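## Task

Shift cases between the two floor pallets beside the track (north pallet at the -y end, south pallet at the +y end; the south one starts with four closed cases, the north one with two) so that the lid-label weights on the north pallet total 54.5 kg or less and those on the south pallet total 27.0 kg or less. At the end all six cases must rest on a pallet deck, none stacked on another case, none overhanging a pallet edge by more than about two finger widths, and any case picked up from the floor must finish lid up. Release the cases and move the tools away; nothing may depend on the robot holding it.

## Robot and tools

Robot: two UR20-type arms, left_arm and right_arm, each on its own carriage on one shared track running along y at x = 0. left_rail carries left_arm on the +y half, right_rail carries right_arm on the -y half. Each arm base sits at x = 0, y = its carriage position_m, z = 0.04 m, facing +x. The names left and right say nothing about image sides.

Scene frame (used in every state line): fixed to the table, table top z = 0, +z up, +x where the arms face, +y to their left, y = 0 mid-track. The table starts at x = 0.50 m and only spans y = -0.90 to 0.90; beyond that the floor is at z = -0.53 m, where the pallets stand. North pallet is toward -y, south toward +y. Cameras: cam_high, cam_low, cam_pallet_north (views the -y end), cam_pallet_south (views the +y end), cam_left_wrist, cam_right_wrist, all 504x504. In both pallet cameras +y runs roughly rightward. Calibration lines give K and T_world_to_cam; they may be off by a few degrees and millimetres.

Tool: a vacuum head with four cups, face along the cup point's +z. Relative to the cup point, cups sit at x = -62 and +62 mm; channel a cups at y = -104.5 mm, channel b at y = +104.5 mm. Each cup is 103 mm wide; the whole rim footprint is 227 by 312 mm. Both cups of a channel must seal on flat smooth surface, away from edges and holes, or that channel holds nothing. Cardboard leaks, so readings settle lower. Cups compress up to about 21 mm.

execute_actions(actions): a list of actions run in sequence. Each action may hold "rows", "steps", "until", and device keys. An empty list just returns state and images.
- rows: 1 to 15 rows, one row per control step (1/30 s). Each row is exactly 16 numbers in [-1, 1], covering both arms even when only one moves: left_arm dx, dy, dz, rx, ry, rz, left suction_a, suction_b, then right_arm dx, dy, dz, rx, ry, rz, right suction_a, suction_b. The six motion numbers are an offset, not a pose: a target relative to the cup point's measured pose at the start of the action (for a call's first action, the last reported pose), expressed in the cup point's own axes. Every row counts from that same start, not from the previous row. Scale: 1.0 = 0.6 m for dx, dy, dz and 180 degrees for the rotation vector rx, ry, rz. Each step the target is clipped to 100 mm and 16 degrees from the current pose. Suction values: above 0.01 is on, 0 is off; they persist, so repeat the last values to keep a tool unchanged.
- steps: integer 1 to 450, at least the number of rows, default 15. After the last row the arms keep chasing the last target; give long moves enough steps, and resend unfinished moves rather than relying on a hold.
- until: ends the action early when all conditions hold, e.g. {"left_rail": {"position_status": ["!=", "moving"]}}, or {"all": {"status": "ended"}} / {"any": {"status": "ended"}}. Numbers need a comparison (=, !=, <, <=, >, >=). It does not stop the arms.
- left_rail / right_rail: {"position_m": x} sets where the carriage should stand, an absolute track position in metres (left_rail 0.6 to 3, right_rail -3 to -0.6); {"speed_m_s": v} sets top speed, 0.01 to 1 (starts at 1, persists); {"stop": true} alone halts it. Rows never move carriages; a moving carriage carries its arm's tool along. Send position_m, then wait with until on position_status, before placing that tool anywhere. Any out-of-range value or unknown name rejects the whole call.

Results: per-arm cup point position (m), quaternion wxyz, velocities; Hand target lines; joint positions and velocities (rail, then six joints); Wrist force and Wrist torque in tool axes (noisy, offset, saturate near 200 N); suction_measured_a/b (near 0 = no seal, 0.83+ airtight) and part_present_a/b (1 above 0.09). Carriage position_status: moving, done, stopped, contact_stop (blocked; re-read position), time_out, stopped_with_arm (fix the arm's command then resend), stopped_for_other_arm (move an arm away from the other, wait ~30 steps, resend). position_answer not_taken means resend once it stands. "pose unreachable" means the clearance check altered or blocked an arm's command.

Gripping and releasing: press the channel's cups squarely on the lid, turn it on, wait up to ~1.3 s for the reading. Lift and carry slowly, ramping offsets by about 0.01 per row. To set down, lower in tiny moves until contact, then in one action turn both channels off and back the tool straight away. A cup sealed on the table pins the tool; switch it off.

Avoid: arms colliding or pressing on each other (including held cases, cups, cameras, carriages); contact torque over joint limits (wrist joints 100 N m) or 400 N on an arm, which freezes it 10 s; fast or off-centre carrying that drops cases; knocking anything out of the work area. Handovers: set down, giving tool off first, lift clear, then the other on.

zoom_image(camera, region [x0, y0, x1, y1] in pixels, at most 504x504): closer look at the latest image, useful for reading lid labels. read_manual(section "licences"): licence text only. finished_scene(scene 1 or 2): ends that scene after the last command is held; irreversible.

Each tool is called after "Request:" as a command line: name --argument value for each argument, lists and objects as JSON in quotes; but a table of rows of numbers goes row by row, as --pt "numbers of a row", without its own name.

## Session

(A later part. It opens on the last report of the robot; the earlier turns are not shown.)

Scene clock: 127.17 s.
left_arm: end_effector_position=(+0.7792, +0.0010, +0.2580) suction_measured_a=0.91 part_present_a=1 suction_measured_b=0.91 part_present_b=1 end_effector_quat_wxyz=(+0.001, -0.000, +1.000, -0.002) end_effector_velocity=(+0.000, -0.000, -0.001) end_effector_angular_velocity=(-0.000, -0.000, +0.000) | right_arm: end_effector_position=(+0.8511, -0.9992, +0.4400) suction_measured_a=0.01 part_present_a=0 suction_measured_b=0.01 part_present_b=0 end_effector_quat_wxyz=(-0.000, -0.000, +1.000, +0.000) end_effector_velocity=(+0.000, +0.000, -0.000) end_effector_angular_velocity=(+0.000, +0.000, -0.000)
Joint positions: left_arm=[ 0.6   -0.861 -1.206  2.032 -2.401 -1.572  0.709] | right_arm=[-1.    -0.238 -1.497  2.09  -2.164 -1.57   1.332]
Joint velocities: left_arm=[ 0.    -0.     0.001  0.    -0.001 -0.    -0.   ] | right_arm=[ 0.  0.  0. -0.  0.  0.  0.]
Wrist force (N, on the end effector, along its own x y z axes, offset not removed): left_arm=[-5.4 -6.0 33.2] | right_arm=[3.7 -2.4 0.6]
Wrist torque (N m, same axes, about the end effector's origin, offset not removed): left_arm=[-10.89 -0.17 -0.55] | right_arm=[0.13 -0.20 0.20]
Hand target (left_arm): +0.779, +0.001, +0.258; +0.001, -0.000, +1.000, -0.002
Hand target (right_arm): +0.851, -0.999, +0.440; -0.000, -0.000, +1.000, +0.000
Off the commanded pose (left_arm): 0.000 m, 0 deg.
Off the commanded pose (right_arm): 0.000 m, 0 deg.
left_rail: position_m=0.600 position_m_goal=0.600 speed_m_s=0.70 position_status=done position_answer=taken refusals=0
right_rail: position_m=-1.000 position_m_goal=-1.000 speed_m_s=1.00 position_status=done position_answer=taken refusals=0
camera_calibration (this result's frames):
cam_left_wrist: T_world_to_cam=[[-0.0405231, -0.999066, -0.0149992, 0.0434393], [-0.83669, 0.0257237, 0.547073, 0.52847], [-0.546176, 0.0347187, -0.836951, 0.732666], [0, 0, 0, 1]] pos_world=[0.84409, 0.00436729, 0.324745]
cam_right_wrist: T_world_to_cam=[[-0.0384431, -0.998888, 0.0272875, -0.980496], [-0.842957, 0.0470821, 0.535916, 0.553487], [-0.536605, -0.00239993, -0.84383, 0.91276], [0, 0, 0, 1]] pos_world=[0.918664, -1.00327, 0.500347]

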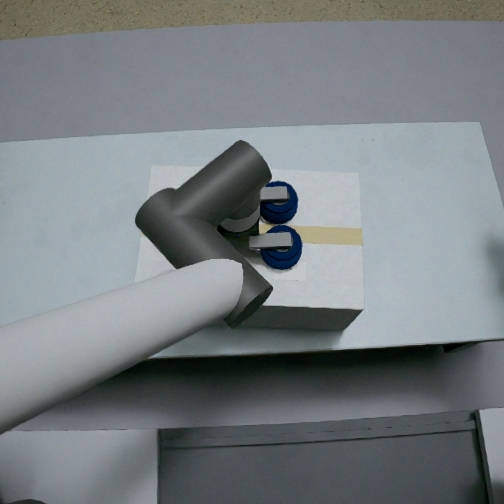

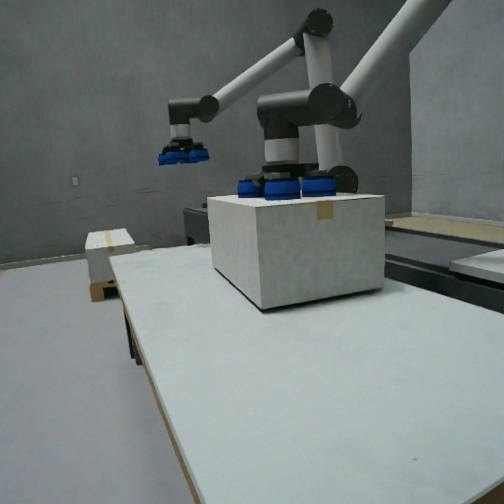

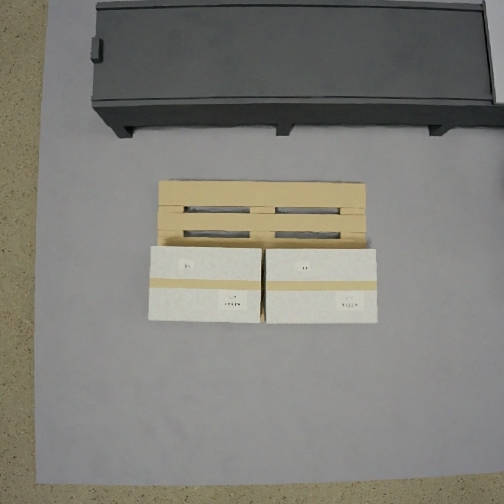

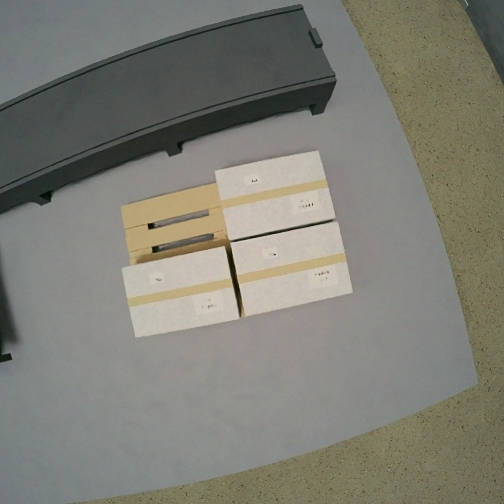

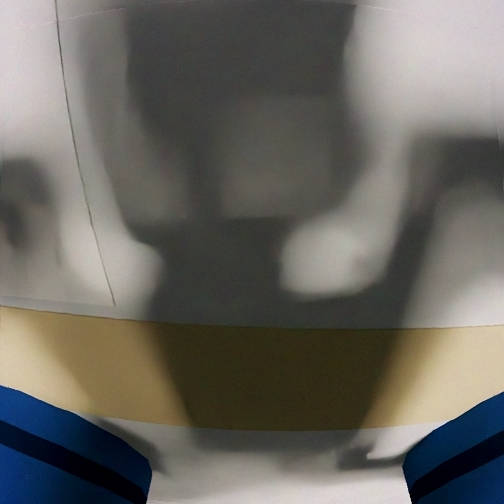

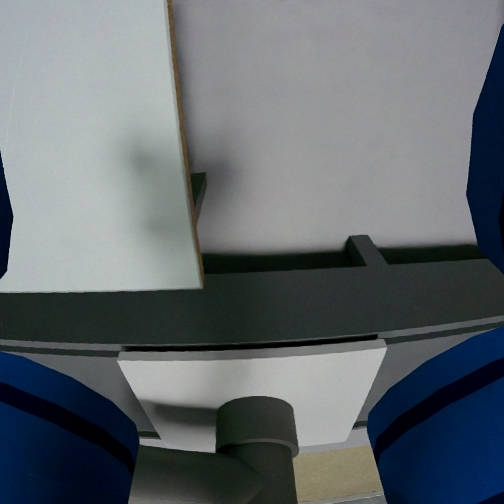

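Request:
execute_actions --actions '[{"rows":[[0,0,0.01,0,0,0,1,1,0,0,0,0,0,0,0,0]],"steps":20}]'

Scene clock: 129.53 s.
left_arm: end_effector_position=(+0.7792, +0.0010, +0.2521) suction_measured_a=0.91 part_present_a=1 suction_measured_b=0.91 part_present_b=1 end_effector_quat_wxyz=(+0.001, -0.000, +1.000, -0.002) end_effector_velocity=(-0.000, +0.000, -0.000) end_effector_angular_velocity=(-0.000, -0.000, +0.000) | right_arm: end_effector_position=(+0.8511, -0.9992, +0.4400) suction_measured_a=0.01 part_present_a=0 suction_measured_b=0.01 part_present_b=0 end_effector_quat_wxyz=(-0.000, -0.000, +1.000, +0.000) end_effector_velocity=(-0.000, +0.000, +0.000) end_effector_angular_velocity=(+0.000, -0.000, -0.000)
Joint positions: left_arm=[ 0.6   -0.861 -1.2    2.034 -2.409 -1.572  0.709] | right_arm=[-1.    -0.238 -1.497  2.09  -2.164 -1.57   1.332]
Joint velocities: left_arm=[ 0.     0.     0.     0.    -0.001 -0.    -0.   ] | right_arm=[ 0.  0. -0. -0.  0.  0.  0.]
Wrist force (N, on the end effector, along its own x y z axes, offset not removed): left_arm=[-6.1 -10.1 35.8] | right_arm=[-0.2 -2.2 0.4]
Wrist torque (N m, same axes, about the end effector's origin, offset not removed): left_arm=[-11.17 0.08 -0.35] | right_arm=[0.10 0.26 0.36]
Hand target (left_arm): +0.779, +0.001, +0.252; +0.001, -0.000, +1.000, -0.002
Hand target (right_arm): +0.851, -0.999, +0.440; -0.000, -0.000, +1.000, +0.000
Off the commanded pose (left_arm): 0.000 m, 0 deg.
Off the commanded pose (right_arm): 0.000 m, 0 deg.
left_rail: position_m=0.600 position_m_goal=0.600 speed_m_s=0.70 position_status=done position_answer=taken refusals=0
right_rail: position_m=-1.000 position_m_goal=-1.000 speed_m_s=1.00 position_status=done position_answer=taken refusals=0
camera_calibration (this result's frames):
cam_left_wrist: T_world_to_cam=[[-0.0404406, -0.999069, -0.0149971, 0.043273], [-0.836693, 0.0256558, 0.547072, 0.531732], [-0.546178, 0.0346719, -0.836951, 0.727702], [0, 0, 0, 1]] pos_world=[0.844101, 0.00435995, 0.318804]
cam_right_wrist: T_world_to_cam=[[-0.0384432, -0.998888, 0.0272875, -0.980496], [-0.842958, 0.0470821, 0.535916, 0.553487], [-0.536605, -0.00239989, -0.84383, 0.91276], [0, 0, 0, 1]] pos_world=[0.918664, -1.00327, 0.500347]

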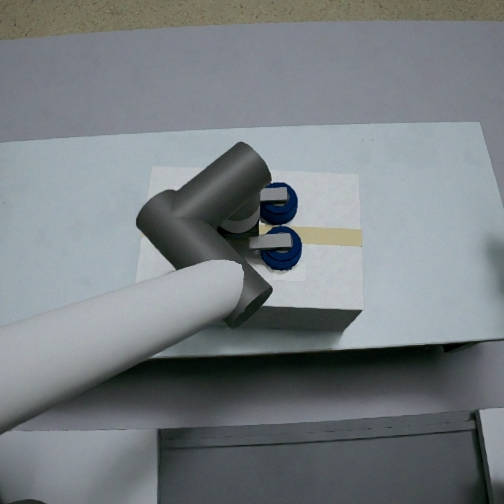

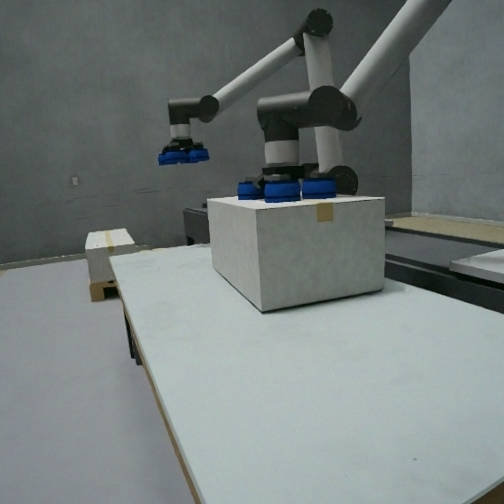

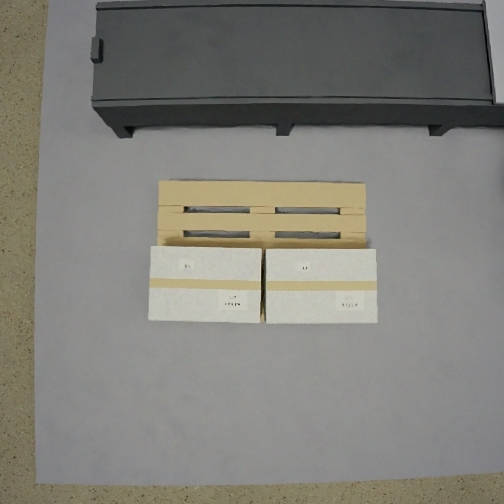

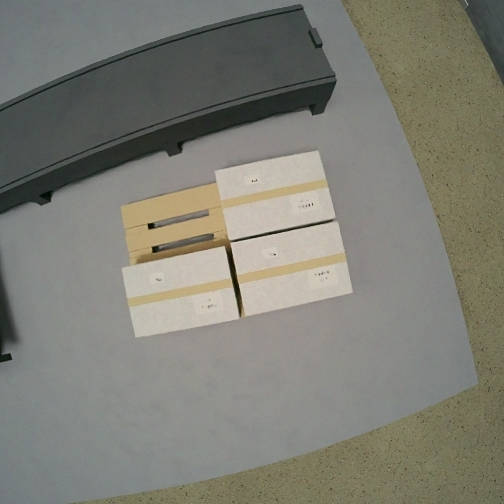

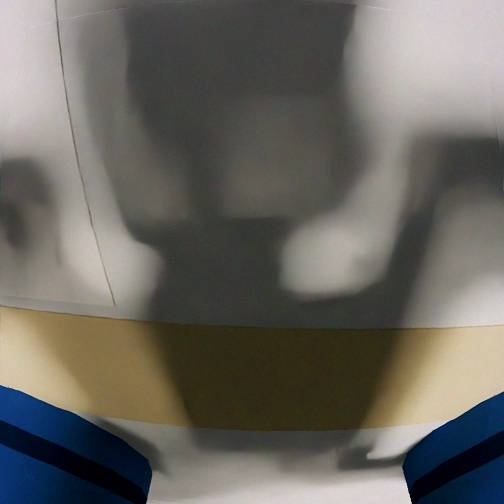

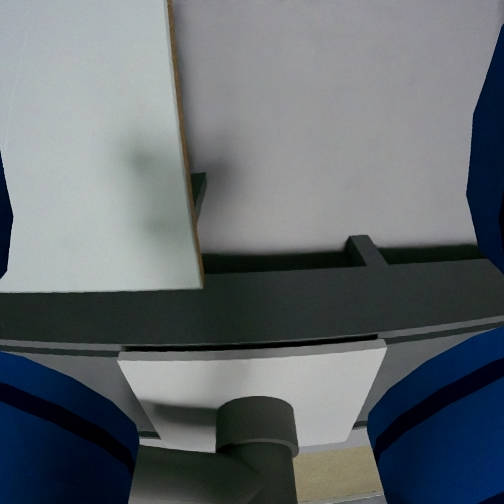

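Request:
execute_actions --actions '[{"rows":[[0,0,0.01,0,0,0,1,1,0,0,0,0,0,0,0,0]],"steps":20}]'

Scene clock: 132.30 s.
left_arm: end_effector_position=(+0.7792, +0.0010, +0.2461) suction_measured_a=0.91 part_present_a=1 suction_measured_b=0.91 part_present_b=1 end_effector_quat_wxyz=(+0.001, -0.000, +1.000, -0.002) end_effector_velocity=(-0.000, +0.000, -0.000) end_effector_angular_velocity=(-0.000, -0.000, -0.000) | right_arm: end_effector_position=(+0.8511, -0.9992, +0.4400) suction_measured_a=0.01 part_present_a=0 suction_measured_b=0.01 part_present_b=0 end_effector_quat_wxyz=(-0.000, -0.000, +1.000, +0.000) end_effector_velocity=(-0.000, -0.000, +0.000) end_effector_angular_velocity=(-0.000, -0.000, +0.000)
Joint positions: left_arm=[ 0.6   -0.861 -1.194  2.037 -2.418 -1.572  0.709] | right_arm=[-1.    -0.238 -1.497  2.09  -2.164 -1.57   1.332]
Joint velocities: left_arm=[ 0.    -0.     0.     0.    -0.001 -0.    -0.   ] | right_arm=[ 0. -0. -0.  0. -0. -0. -0.]
Wrist force (N, on the end effector, along its own x y z axes, offset not removed): left_arm=[-5.6 -3.9 29.5] | right_arm=[3.5 -1.3 4.2]
Wrist torque (N m, same axes, about the end effector's origin, offset not removed): left_arm=[-10.43 0.31 -0.57] | right_arm=[0.19 -0.13 0.09]
Hand target (left_arm): +0.779, +0.001, +0.246; +0.001, -0.000, +1.000, -0.002
Hand target (right_arm): +0.851, -0.999, +0.440; -0.000, -0.000, +1.000, +0.000
Off the commanded pose (left_arm): 0.000 m, 0 deg.
Off the commanded pose (right_arm): 0.000 m, 0 deg.
left_rail: position_m=0.600 position_m_goal=0.600 speed_m_s=0.70 position_status=done position_answer=taken refusals=0
right_rail: position_m=-1.000 position_m_goal=-1.000 speed_m_s=1.00 position_status=done position_answer=taken refusals=0
camera_calibration (this result's frames):
cam_left_wrist: T_world_to_cam=[[-0.0405242, -0.999066, -0.0149952, 0.0432361], [-0.836692, 0.0257268, 0.54707, 0.534991], [-0.546173, 0.034716, -0.836953, 0.722733], [0, 0, 0, 1]] pos_world=[0.844112, 0.00434175, 0.312864]
cam_right_wrist: T_world_to_cam=[[-0.0384434, -0.998888, 0.0272873, -0.980496], [-0.842957, 0.0470822, 0.535916, 0.553487], [-0.536605, -0.0023996, -0.84383, 0.912761], [0, 0, 0, 1]] pos_world=[0.918664, -1.00327, 0.500347]

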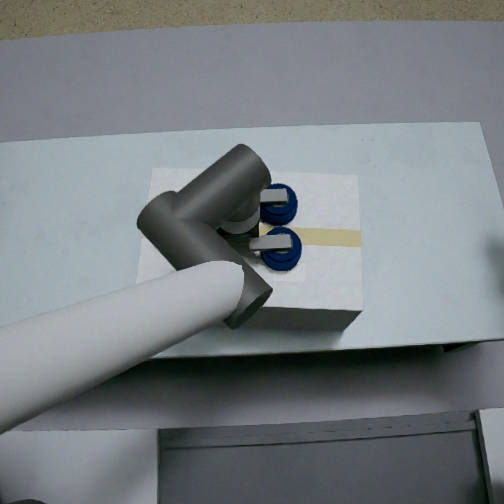

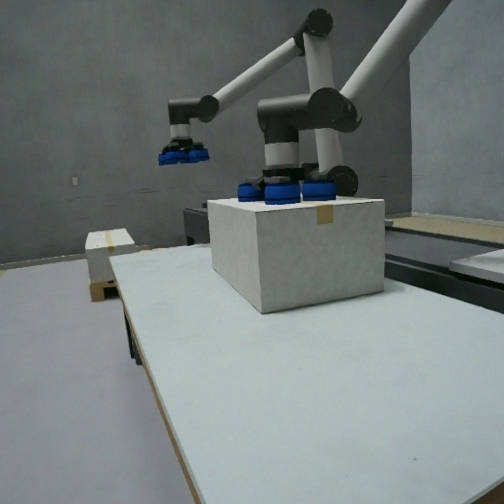

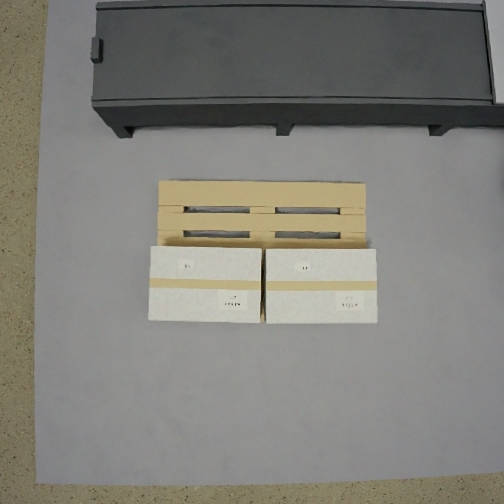

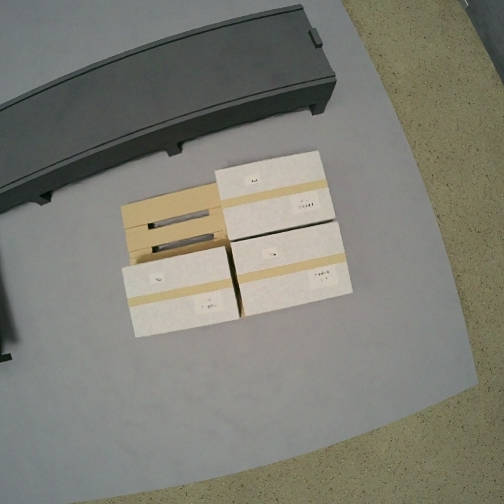

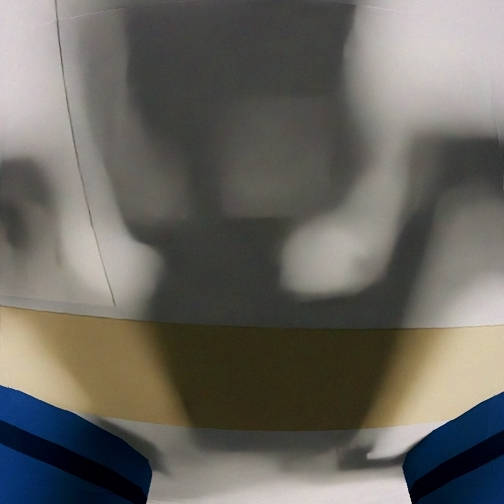

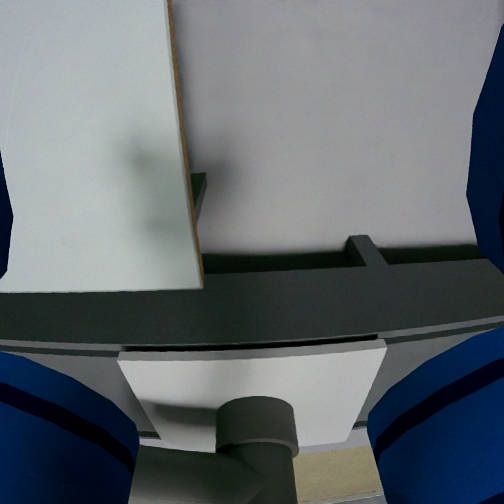

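Request:
execute_actions --actions '[{"rows":[[0,0,-0.1,0,0,0,0,0,0,0,0,0,0,0,0,0],[0,0,-0.5,0,0,0,0,0,0,0,0,0,0,0,0,0]],"steps":45},{"left_rail":{"position_m":2.6,"speed_m_s":1.0},"right_rail":{"position_m":-0.6},"steps":150,"until":{"all":{"status":"ended"}}},{"rows":[[0,0,0,0,0,0,0,0,0.12,1,0.15,0,0,0,0,0]],"steps":75}]'

Scene clock: 147.90 s.
left_arm: end_effector_position=(+0.7789, +2.0016, +0.5461) suction_measured_a=0.00 part_present_a=0 suction_measured_b=0.00 part_present_b=0 end_effector_quat_wxyz=(+0.001, -0.000, +1.000, -0.002) end_effector_velocity=(+0.000, -0.000, -0.000) end_effector_angular_velocity=(+0.000, +0.000, -0.000) | right_arm: end_effector_position=(+0.7786, +0.0011, +0.3499) suction_measured_a=0.01 part_present_a=0 suction_measured_b=0.01 part_present_b=0 end_effector_quat_wxyz=(-0.000, -0.000, +1.000, +0.000) end_effector_velocity=(+0.000, +0.000, -0.000) end_effector_angular_velocity=(-0.000, +0.000, +0.000)
Joint positions: left_arm=[ 2.6   -0.861 -1.414  1.83  -1.99  -1.572  0.709] | right_arm=[-0.6    0.451 -1.285  1.978 -2.263 -1.57   2.022]
Joint velocities: left_arm=[ 0. -0.  0. -0.  0. -0.  0.] | right_arm=[ 0.  0.  0. -0.  0. -0.  0.]
Wrist force (N, on the end effector, along its own x y z axes, offset not removed): left_arm=[-10.5 -5.1 -4.9] | right_arm=[4.9 -1.0 -4.0]
Wrist torque (N m, same axes, about the end effector's origin, offset not removed): left_arm=[-0.35 1.82 -0.38] | right_arm=[0.25 -0.54 0.13]
Hand target (left_arm): +0.779, +2.002, +0.546; +0.001, -0.000, +1.000, -0.002
Hand target (right_arm): +0.779, +0.001, +0.350; -0.000, -0.000, +1.000, +0.000
Off the commanded pose (left_arm): 0.000 m, 0 deg.
Off the commanded pose (right_arm): 0.001 m, 0 deg.
left_rail: position_m=2.600 position_m_goal=2.600 speed_m_s=1.00 position_status=done position_answer=taken refusals=0
right_rail: position_m=-0.600 position_m_goal=-0.600 speed_m_s=1.00 position_status=done position_answer=taken refusals=0
camera_calibration (this result's frames):
cam_left_wrist: T_world_to_cam=[[-0.0404115, -0.999072, -0.0149329, 2.04631], [-0.83672, 0.0256682, 0.54703, 0.319255], [-0.546138, 0.0346009, -0.83698, 0.904366], [0, 0, 0, 1]] pos_world=[0.84373, 2.00492, 0.612852]
cam_right_wrist: T_world_to_cam=[[-0.03843, -0.998884, 0.0274657, 0.0182828], [-0.842648, 0.0471681, 0.536395, 0.493236], [-0.537092, -0.00253025, -0.84352, 0.80048], [0, 0, 0, 1]] pos_world=[0.846258, -0.00297721, 0.410149]

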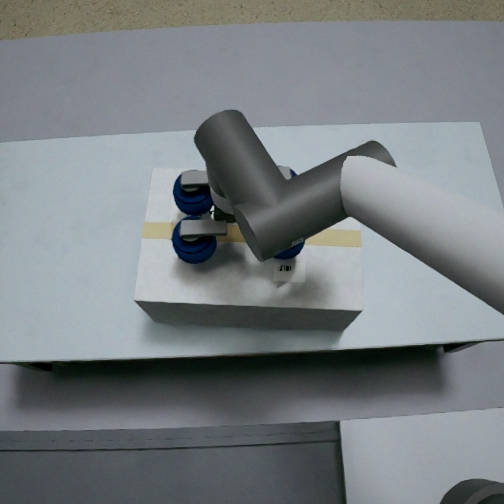

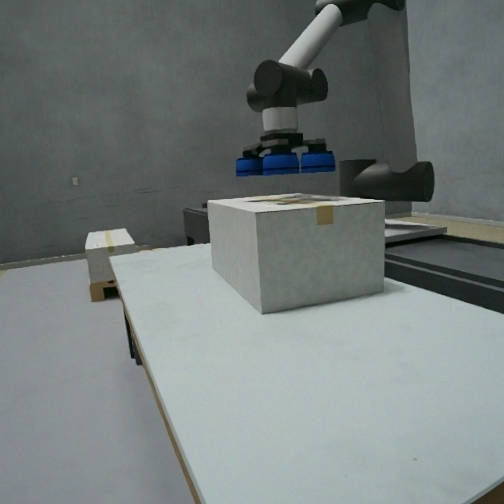

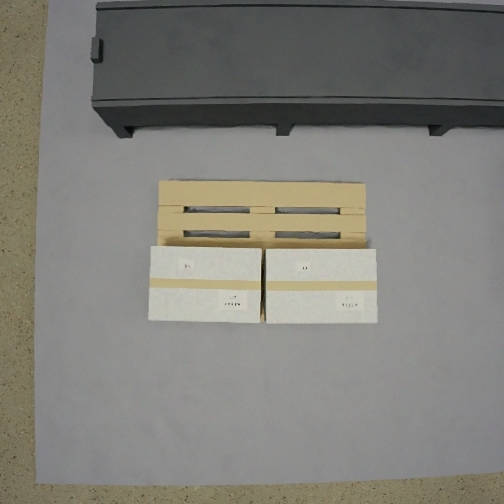

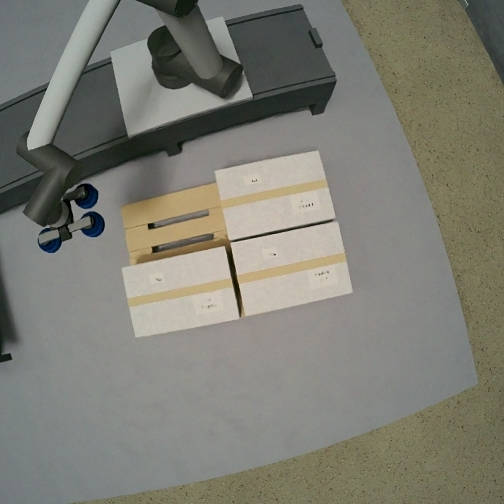

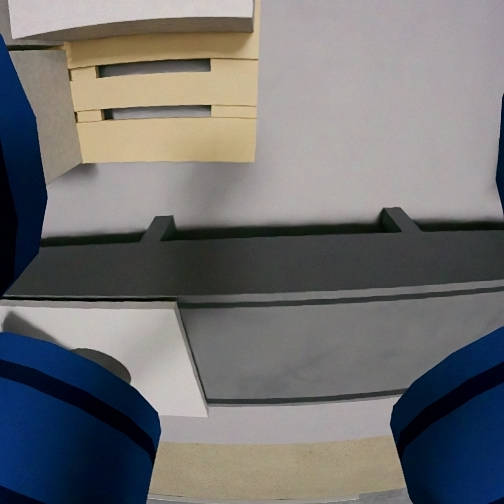

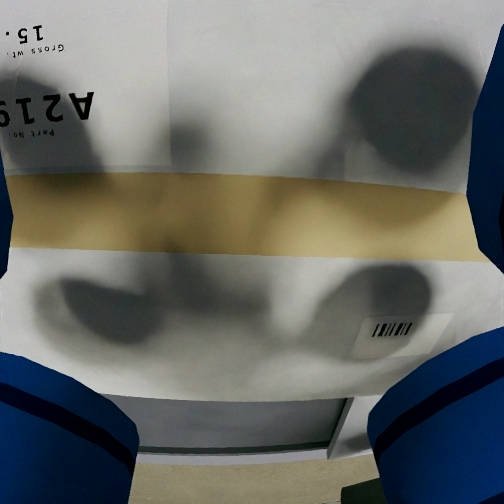

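Request:
execute_actions --actions '[{"rows":[[-0.62,0.523,0.993,0,0,0,0,0,0,0,0.03,0,0,0,1,1],[-0.62,0.523,0.993,0,0,0,0,0,0,0,0.06,0,0,0,1,1],[-0.62,0.523,0.993,0,0,0,0,0,0,0,0.09,0,0,0,1,1],[-0.62,0.523,0.993,0,0,0,0,0,0,0,0.12,0,0,0,1,1],[-0.62,0.523,0.993,0,0,0,0,0,0,0,0.13,0,0,0,1,1],[-0.62,0.523,0.993,0,0,0,0,0,0,0,0.14,0,0,0,1,1],[-0.62,0.523,0.993,0,0,0,0,0,0,0,0.15,0,0,0,1,1]],"steps":75}]'

Scene clock: 156.60 s.
left_arm: end_effector_position=(+1.1516, +2.3144, -0.0494) suction_measured_a=0.00 part_present_a=0 suction_measured_b=0.00 part_present_b=0 end_effector_quat_wxyz=(+0.001, -0.000, +1.000, -0.002) end_effector_velocity=(+0.000, +0.000, -0.001) end_effector_angular_velocity=(+0.000, +0.000, +0.000) | right_arm: end_effector_position=(+0.7787, +0.0011, +0.2598) suction_measured_a=0.98 part_present_a=1 suction_measured_b=0.98 part_present_b=1 end_effector_quat_wxyz=(-0.000, -0.000, +1.000, +0.000) end_effector_velocity=(-0.000, +0.000, -0.000) end_effector_angular_velocity=(-0.000, +0.000, +0.000)
Joint positions: left_arm=[ 2.6   -0.413 -0.747  1.775 -2.602 -1.573  1.158] | right_arm=[-0.6    0.451 -1.206  2.028 -2.392 -1.57   2.022]
Joint velocities: left_arm=[ 0.     0.     0.001 -0.001  0.    -0.     0.   ] | right_arm=[ 0.  0.  0. -0.  0. -0.  0.]
Wrist force (N, on the end effector, along its own x y z axes, offset not removed): left_arm=[-3.5 -7.0 2.2] | right_arm=[-1.0 1.1 37.1]
Wrist torque (N m, same axes, about the end effector's origin, offset not removed): left_arm=[-0.52 0.93 -0.40] | right_arm=[-9.00 -0.43 0.32]
Hand target (left_arm): +1.152, +2.314, -0.050; +0.001, -0.000, +1.000, -0.002
Hand target (right_arm): +0.779, +0.001, +0.260; -0.000, -0.000, +1.000, +0.000
Off the commanded pose (left_arm): 0.001 m, 0 deg.
Off the commanded pose (right_arm): 0.000 m, 0 deg.
left_rail: position_m=2.600 position_m_goal=2.600 speed_m_s=1.00 position_status=done position_answer=taken refusals=0
right_rail: position_m=-0.600 position_m_goal=-0.600 speed_m_s=1.00 position_status=done position_answer=taken refusals=0
camera_calibration (this result's frames):
cam_left_wrist: T_world_to_cam=[[-0.0404028, -0.999065, -0.0153807, 2.36497], [-0.837206, 0.0254468, 0.546295, 0.949957], [-0.545393, 0.0349487, -0.837451, 0.597001], [0, 0, 0, 1]] pos_world=[1.21646, 2.31772, 0.0173766]
cam_right_wrist: T_world_to_cam=[[-0.0384408, -0.998883, 0.0274613, 0.0207193], [-0.842644, 0.0471748, 0.536401, 0.541565], [-0.537097, -0.00252038, -0.843517, 0.724506], [0, 0, 0, 1]] pos_world=[0.846273, -0.00302605, 0.320068]

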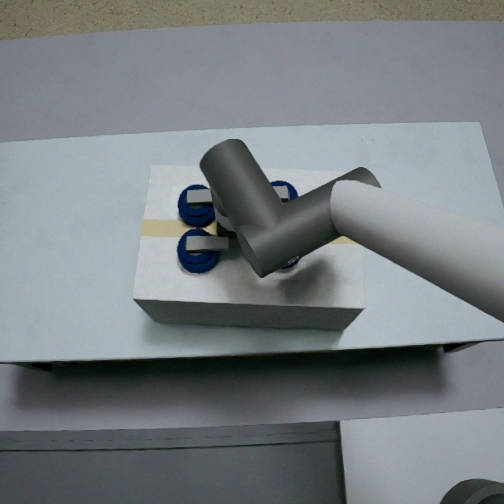

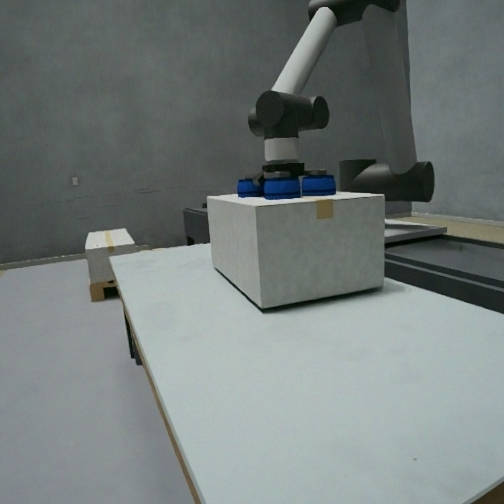

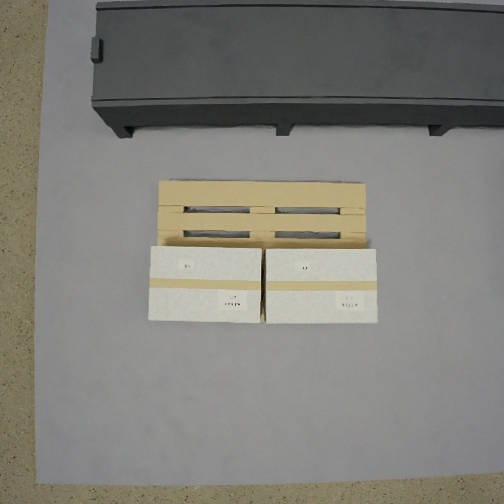

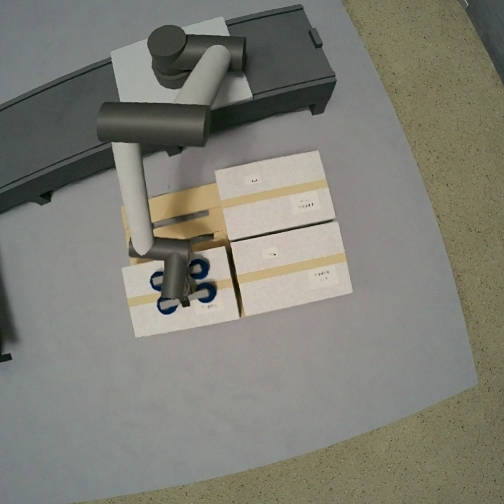

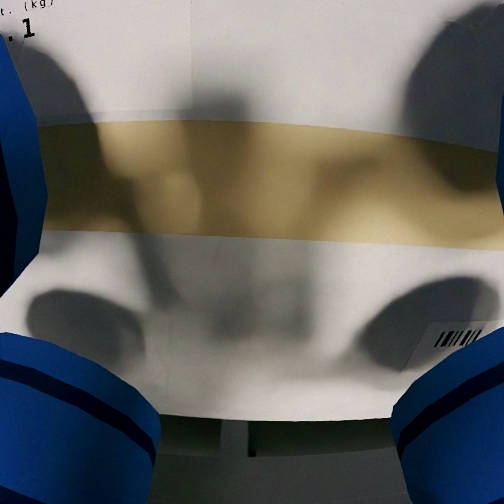

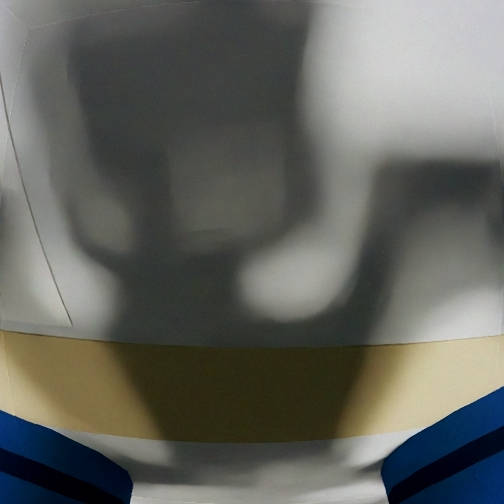

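Request:
execute_actions --actions '[{"rows":[[-0.05,0,0.03,0,0,0,1,1,0,0,-0.02,0,0,0,1,1],[-0.05,0,0.06,0,0,0,1,1,0,0,-0.05,0,0,0,1,1],[-0.05,0,0.09,0,0,0,1,1,0,0,-0.1,0,0,0,1,1],[-0.05,0,0.11,0,0,0,1,1,0,0,-0.2,0,0,0,1,1],[-0.05,0,0.12,0,0,0,1,1,0,0,-0.32,0,0,0,1,1],[-0.05,0,0.13,0,0,0,1,1,0,0,-0.32,0,0,0,1,1],[-0.05,0,0.138,0,0,0,1,1,0,0,-0.32,0,0,0,1,1]],"steps":60}]'

Scene clock: 173.43 s.
left_arm: end_effector_position=(+1.1795, +2.3143, -0.1184) suction_measured_a=0.91 part_present_a=1 suction_measured_b=0.91 part_present_b=1 end_effector_quat_wxyz=(+0.003, -0.000, +1.000, -0.002) end_effector_velocity=(-0.000, +0.000, -0.000) end_effector_angular_velocity=(-0.000, +0.000, +0.000) | right_arm: end_effector_position=(+0.7786, +0.0010, +0.4519) suction_measured_a=0.98 part_present_a=1 suction_measured_b=0.98 part_present_b=1 end_effector_quat_wxyz=(-0.000, -0.000, +1.000, +0.000) end_effector_velocity=(+0.000, +0.000, -0.000) end_effector_angular_velocity=(+0.000, +0.000, +0.000)
Joint positions: left_arm=[ 2.6   -0.404 -0.661  1.722 -2.639 -1.572  1.167] | right_arm=[-0.6    0.451 -1.359  1.906 -2.117 -1.57   2.022]
Joint velocities: left_arm=[ 0.  0.  0. -0.  0. -0. -0.] | right_arm=[ 0. -0.  0.  0. -0.  0. -0.]
Wrist force (N, on the end effector, along its own x y z axes, offset not removed): left_arm=[7.7 1.0 -55.7] | right_arm=[-2.2 -0.9 42.2]
Wrist torque (N m, same axes, about the end effector's origin, offset not removed): left_arm=[-9.76 9.88 -2.11] | right_arm=[-9.48 -0.36 0.14]
Hand target (left_arm): +1.179, +2.314, -0.119; +0.003, -0.000, +1.000, -0.002
Hand target (right_arm): +0.779, +0.001, +0.452; -0.000, -0.000, +1.000, +0.000
Off the commanded pose (left_arm): 0.014 m, 0 deg.
Off the commanded pose (right_arm): 0.000 m, 0 deg.
FORCE FAULT: contact force on the left arm reached its limit, and that arm stopped for 10 seconds. The contact can be on any part of that arm, not only on its tool. That arm's remaining commands of this call were not run. That arm holds still and accepts commands again. Move the arm away from the contact; if what it grips holds it there, let go first. Pushing or pulling that hard again can fault the arm again.
left_rail: position_m=2.600 position_m_goal=2.600 speed_m_s=1.00 position_status=done position_answer=taken refusals=0
right_rail: position_m=-0.600 position_m_goal=-0.600 speed_m_s=1.00 position_status=done position_answer=taken refusals=0
camera_calibration (this result's frames):
cam_left_wrist: T_world_to_cam=[[-0.0402965, -0.999072, -0.0151888, 2.36488], [-0.838554, 0.0255484, 0.544219, 1.01208], [-0.543326, 0.0346667, -0.838806, 0.552488], [0, 0, 0, 1]] pos_world=[1.24416, 2.31767, -0.0514455]
cam_right_wrist: T_world_to_cam=[[-0.0384409, -0.998883, 0.0274613, 0.0154189], [-0.842644, 0.0471749, 0.536401, 0.438472], [-0.537097, -0.00252038, -0.843517, 0.886573], [0, 0, 0, 1]] pos_world=[0.846245, -0.00304868, 0.512219]

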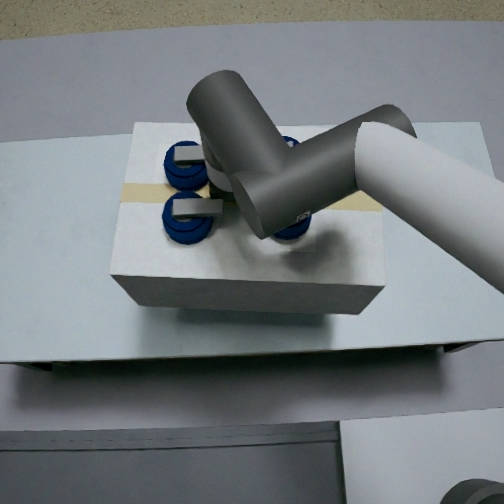

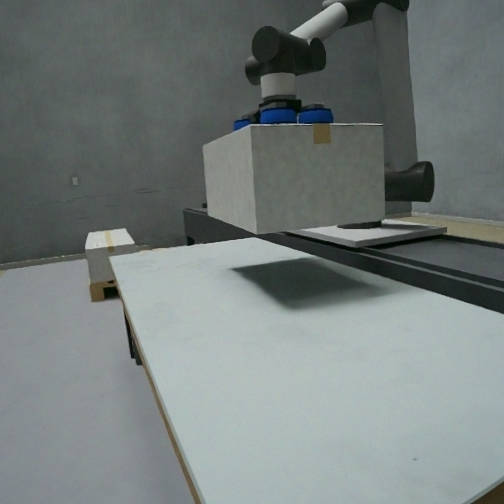

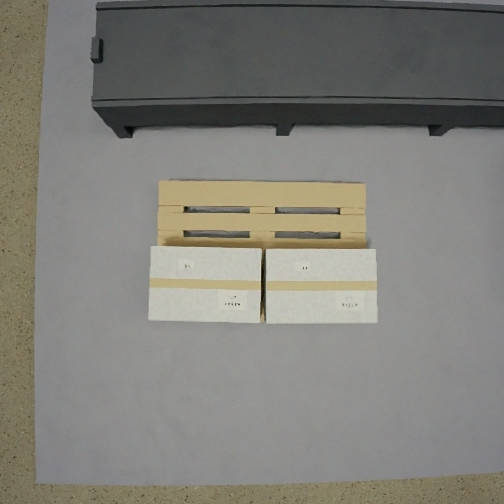

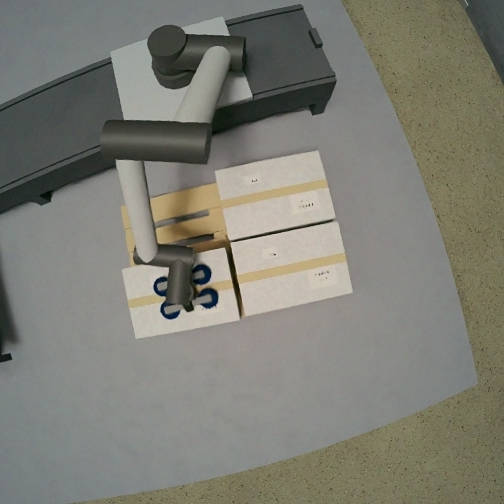

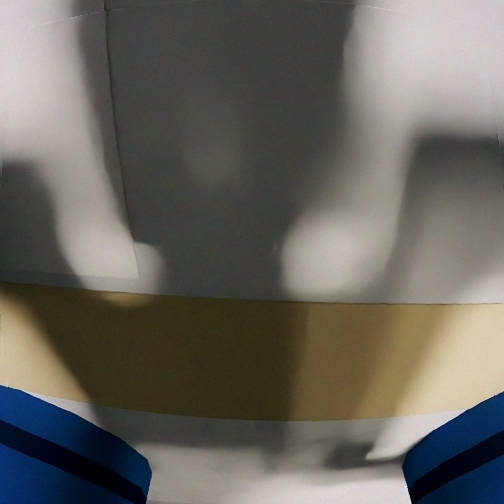

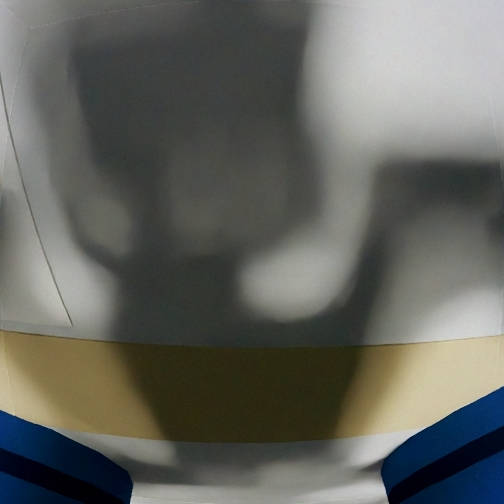

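Request:
execute_actions --actions '[{"right_rail":{"position_m":-3.0,"speed_m_s":0.7},"rows":[[0,0,-0.02,0,0,0,1,1,0,0,0,0,0,0,1,1],[0,0,-0.05,0,0,0,1,1,0,0,0,0,0,0,1,1],[0,0,-0.1,0,0,0,1,1,0,0,0,0,0,0,1,1],[0,0,-0.2,0,0,0,1,1,0,0,0,0,0,0,1,1],[0,0,-1,0,0,0,1,1,0,0,0,0,0,0,1,1]],"steps":200,"until":{"right_rail":{"position_status":["!=","moving"]}}},{"left_rail":{"position_m":0.6,"speed_m_s":0.7},"rows":[[0,0,0,0,0,0,1,1,0,-0.1,0.1,0,0,0,1,1],[0,0,0,0,0,0,1,1,-0.035,-0.2,0.2,0,0,0,1,1],[0,0,0,0,0,0,1,1,-0.035,-0.893,0.75,0,0,0,1,1]],"steps":200,"until":{"left_rail":{"position_status":["!=","moving"]}}}]'

Scene clock: 194.80 s.
left_arm: end_effector_position=(+1.1770, +0.3155, +0.4814) suction_measured_a=0.91 part_present_a=1 suction_measured_b=0.91 part_present_b=1 end_effector_quat_wxyz=(+0.003, -0.000, +1.000, -0.002) end_effector_velocity=(+0.000, +0.001, -0.000) end_effector_angular_velocity=(+0.001, -0.000, +0.000) | right_arm: end_effector_position=(+0.8001, -2.9351, +0.0016) suction_measured_a=0.98 part_present_a=1 suction_measured_b=0.98 part_present_b=1 end_effector_quat_wxyz=(-0.000, -0.000, +1.000, +0.000) end_effector_velocity=(-0.000, -0.000, -0.000) end_effector_angular_velocity=(+0.000, +0.000, -0.000)
Joint positions: left_arm=[ 0.6   -0.404 -1.135  1.542 -1.985 -1.572  1.167] | right_arm=[-3.    -0.173 -1.001  2.361 -2.93  -1.57   1.398]
Joint velocities: left_arm=[ 0.     0.    -0.     0.    -0.     0.001  0.   ] | right_arm=[ 0. -0.  0.  0. -0. -0. -0.]
Wrist force (N, on the end effector, along its own x y z axes, offset not removed): left_arm=[-0.7 -16.1 -17.9] | right_arm=[1.7 0.8 43.3]
Wrist torque (N m, same axes, about the end effector's origin, offset not removed): left_arm=[2.76 1.80 -0.06] | right_arm=[-9.10 -0.73 0.25]
Hand target (left_arm): +1.177, +0.316, +0.481; +0.003, -0.000, +1.000, -0.002
Hand target (right_arm): +0.800, -2.935, +0.002; -0.000, -0.000, +1.000, +0.000
Off the commanded pose (left_arm): 0.000 m, 0 deg.
Off the commanded pose (right_arm): 0.001 m, 0 deg.
left_rail: position_m=0.600 position_m_goal=0.600 speed_m_s=0.70 position_status=done position_answer=taken refusals=0
right_rail: position_m=-3.000 position_m_goal=-3.000 speed_m_s=0.70 position_status=done position_answer=taken refusals=0
camera_calibration (this result's frames):
cam_left_wrist: T_world_to_cam=[[-0.0403609, -0.99907, -0.0151956, 0.377029], [-0.838524, 0.025597, 0.544264, 0.734579], [-0.543368, 0.0347088, -0.838777, 1.12357], [0, 0, 0, 1]] pos_world=[1.24169, 0.318878, 0.548348]
cam_right_wrist: T_world_to_cam=[[-0.038492, -0.998885, 0.0273206, -2.90421], [-0.842951, 0.0471411, 0.53592, 0.836777], [-0.536611, -0.00240126, -0.843826, 0.510786], [0, 0, 0, 1]] pos_world=[0.867667, -2.93919, 0.0619131]

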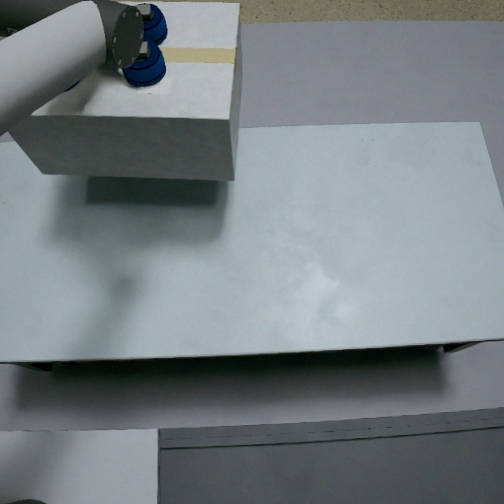

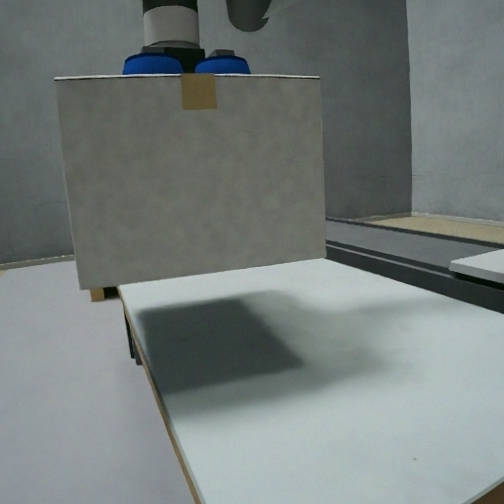

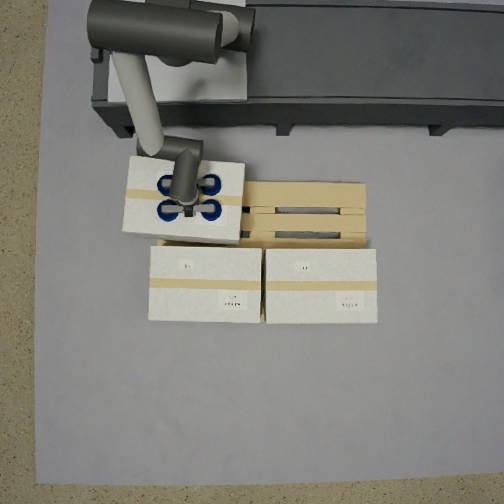

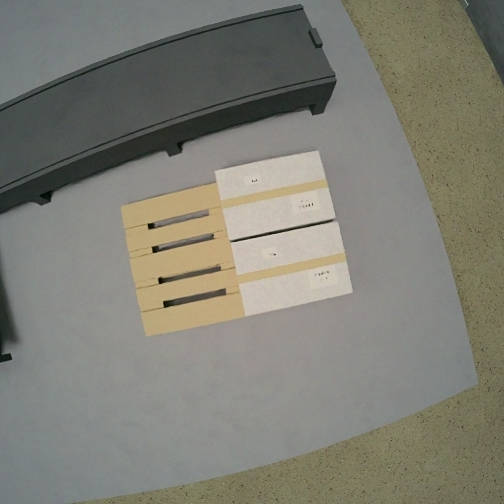

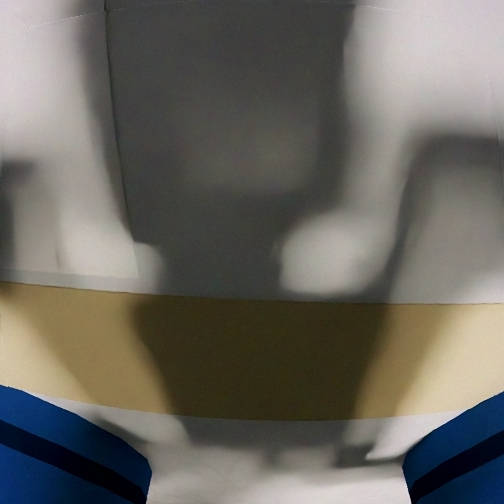

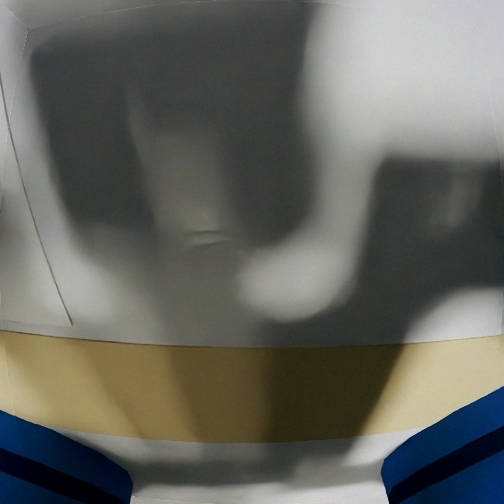

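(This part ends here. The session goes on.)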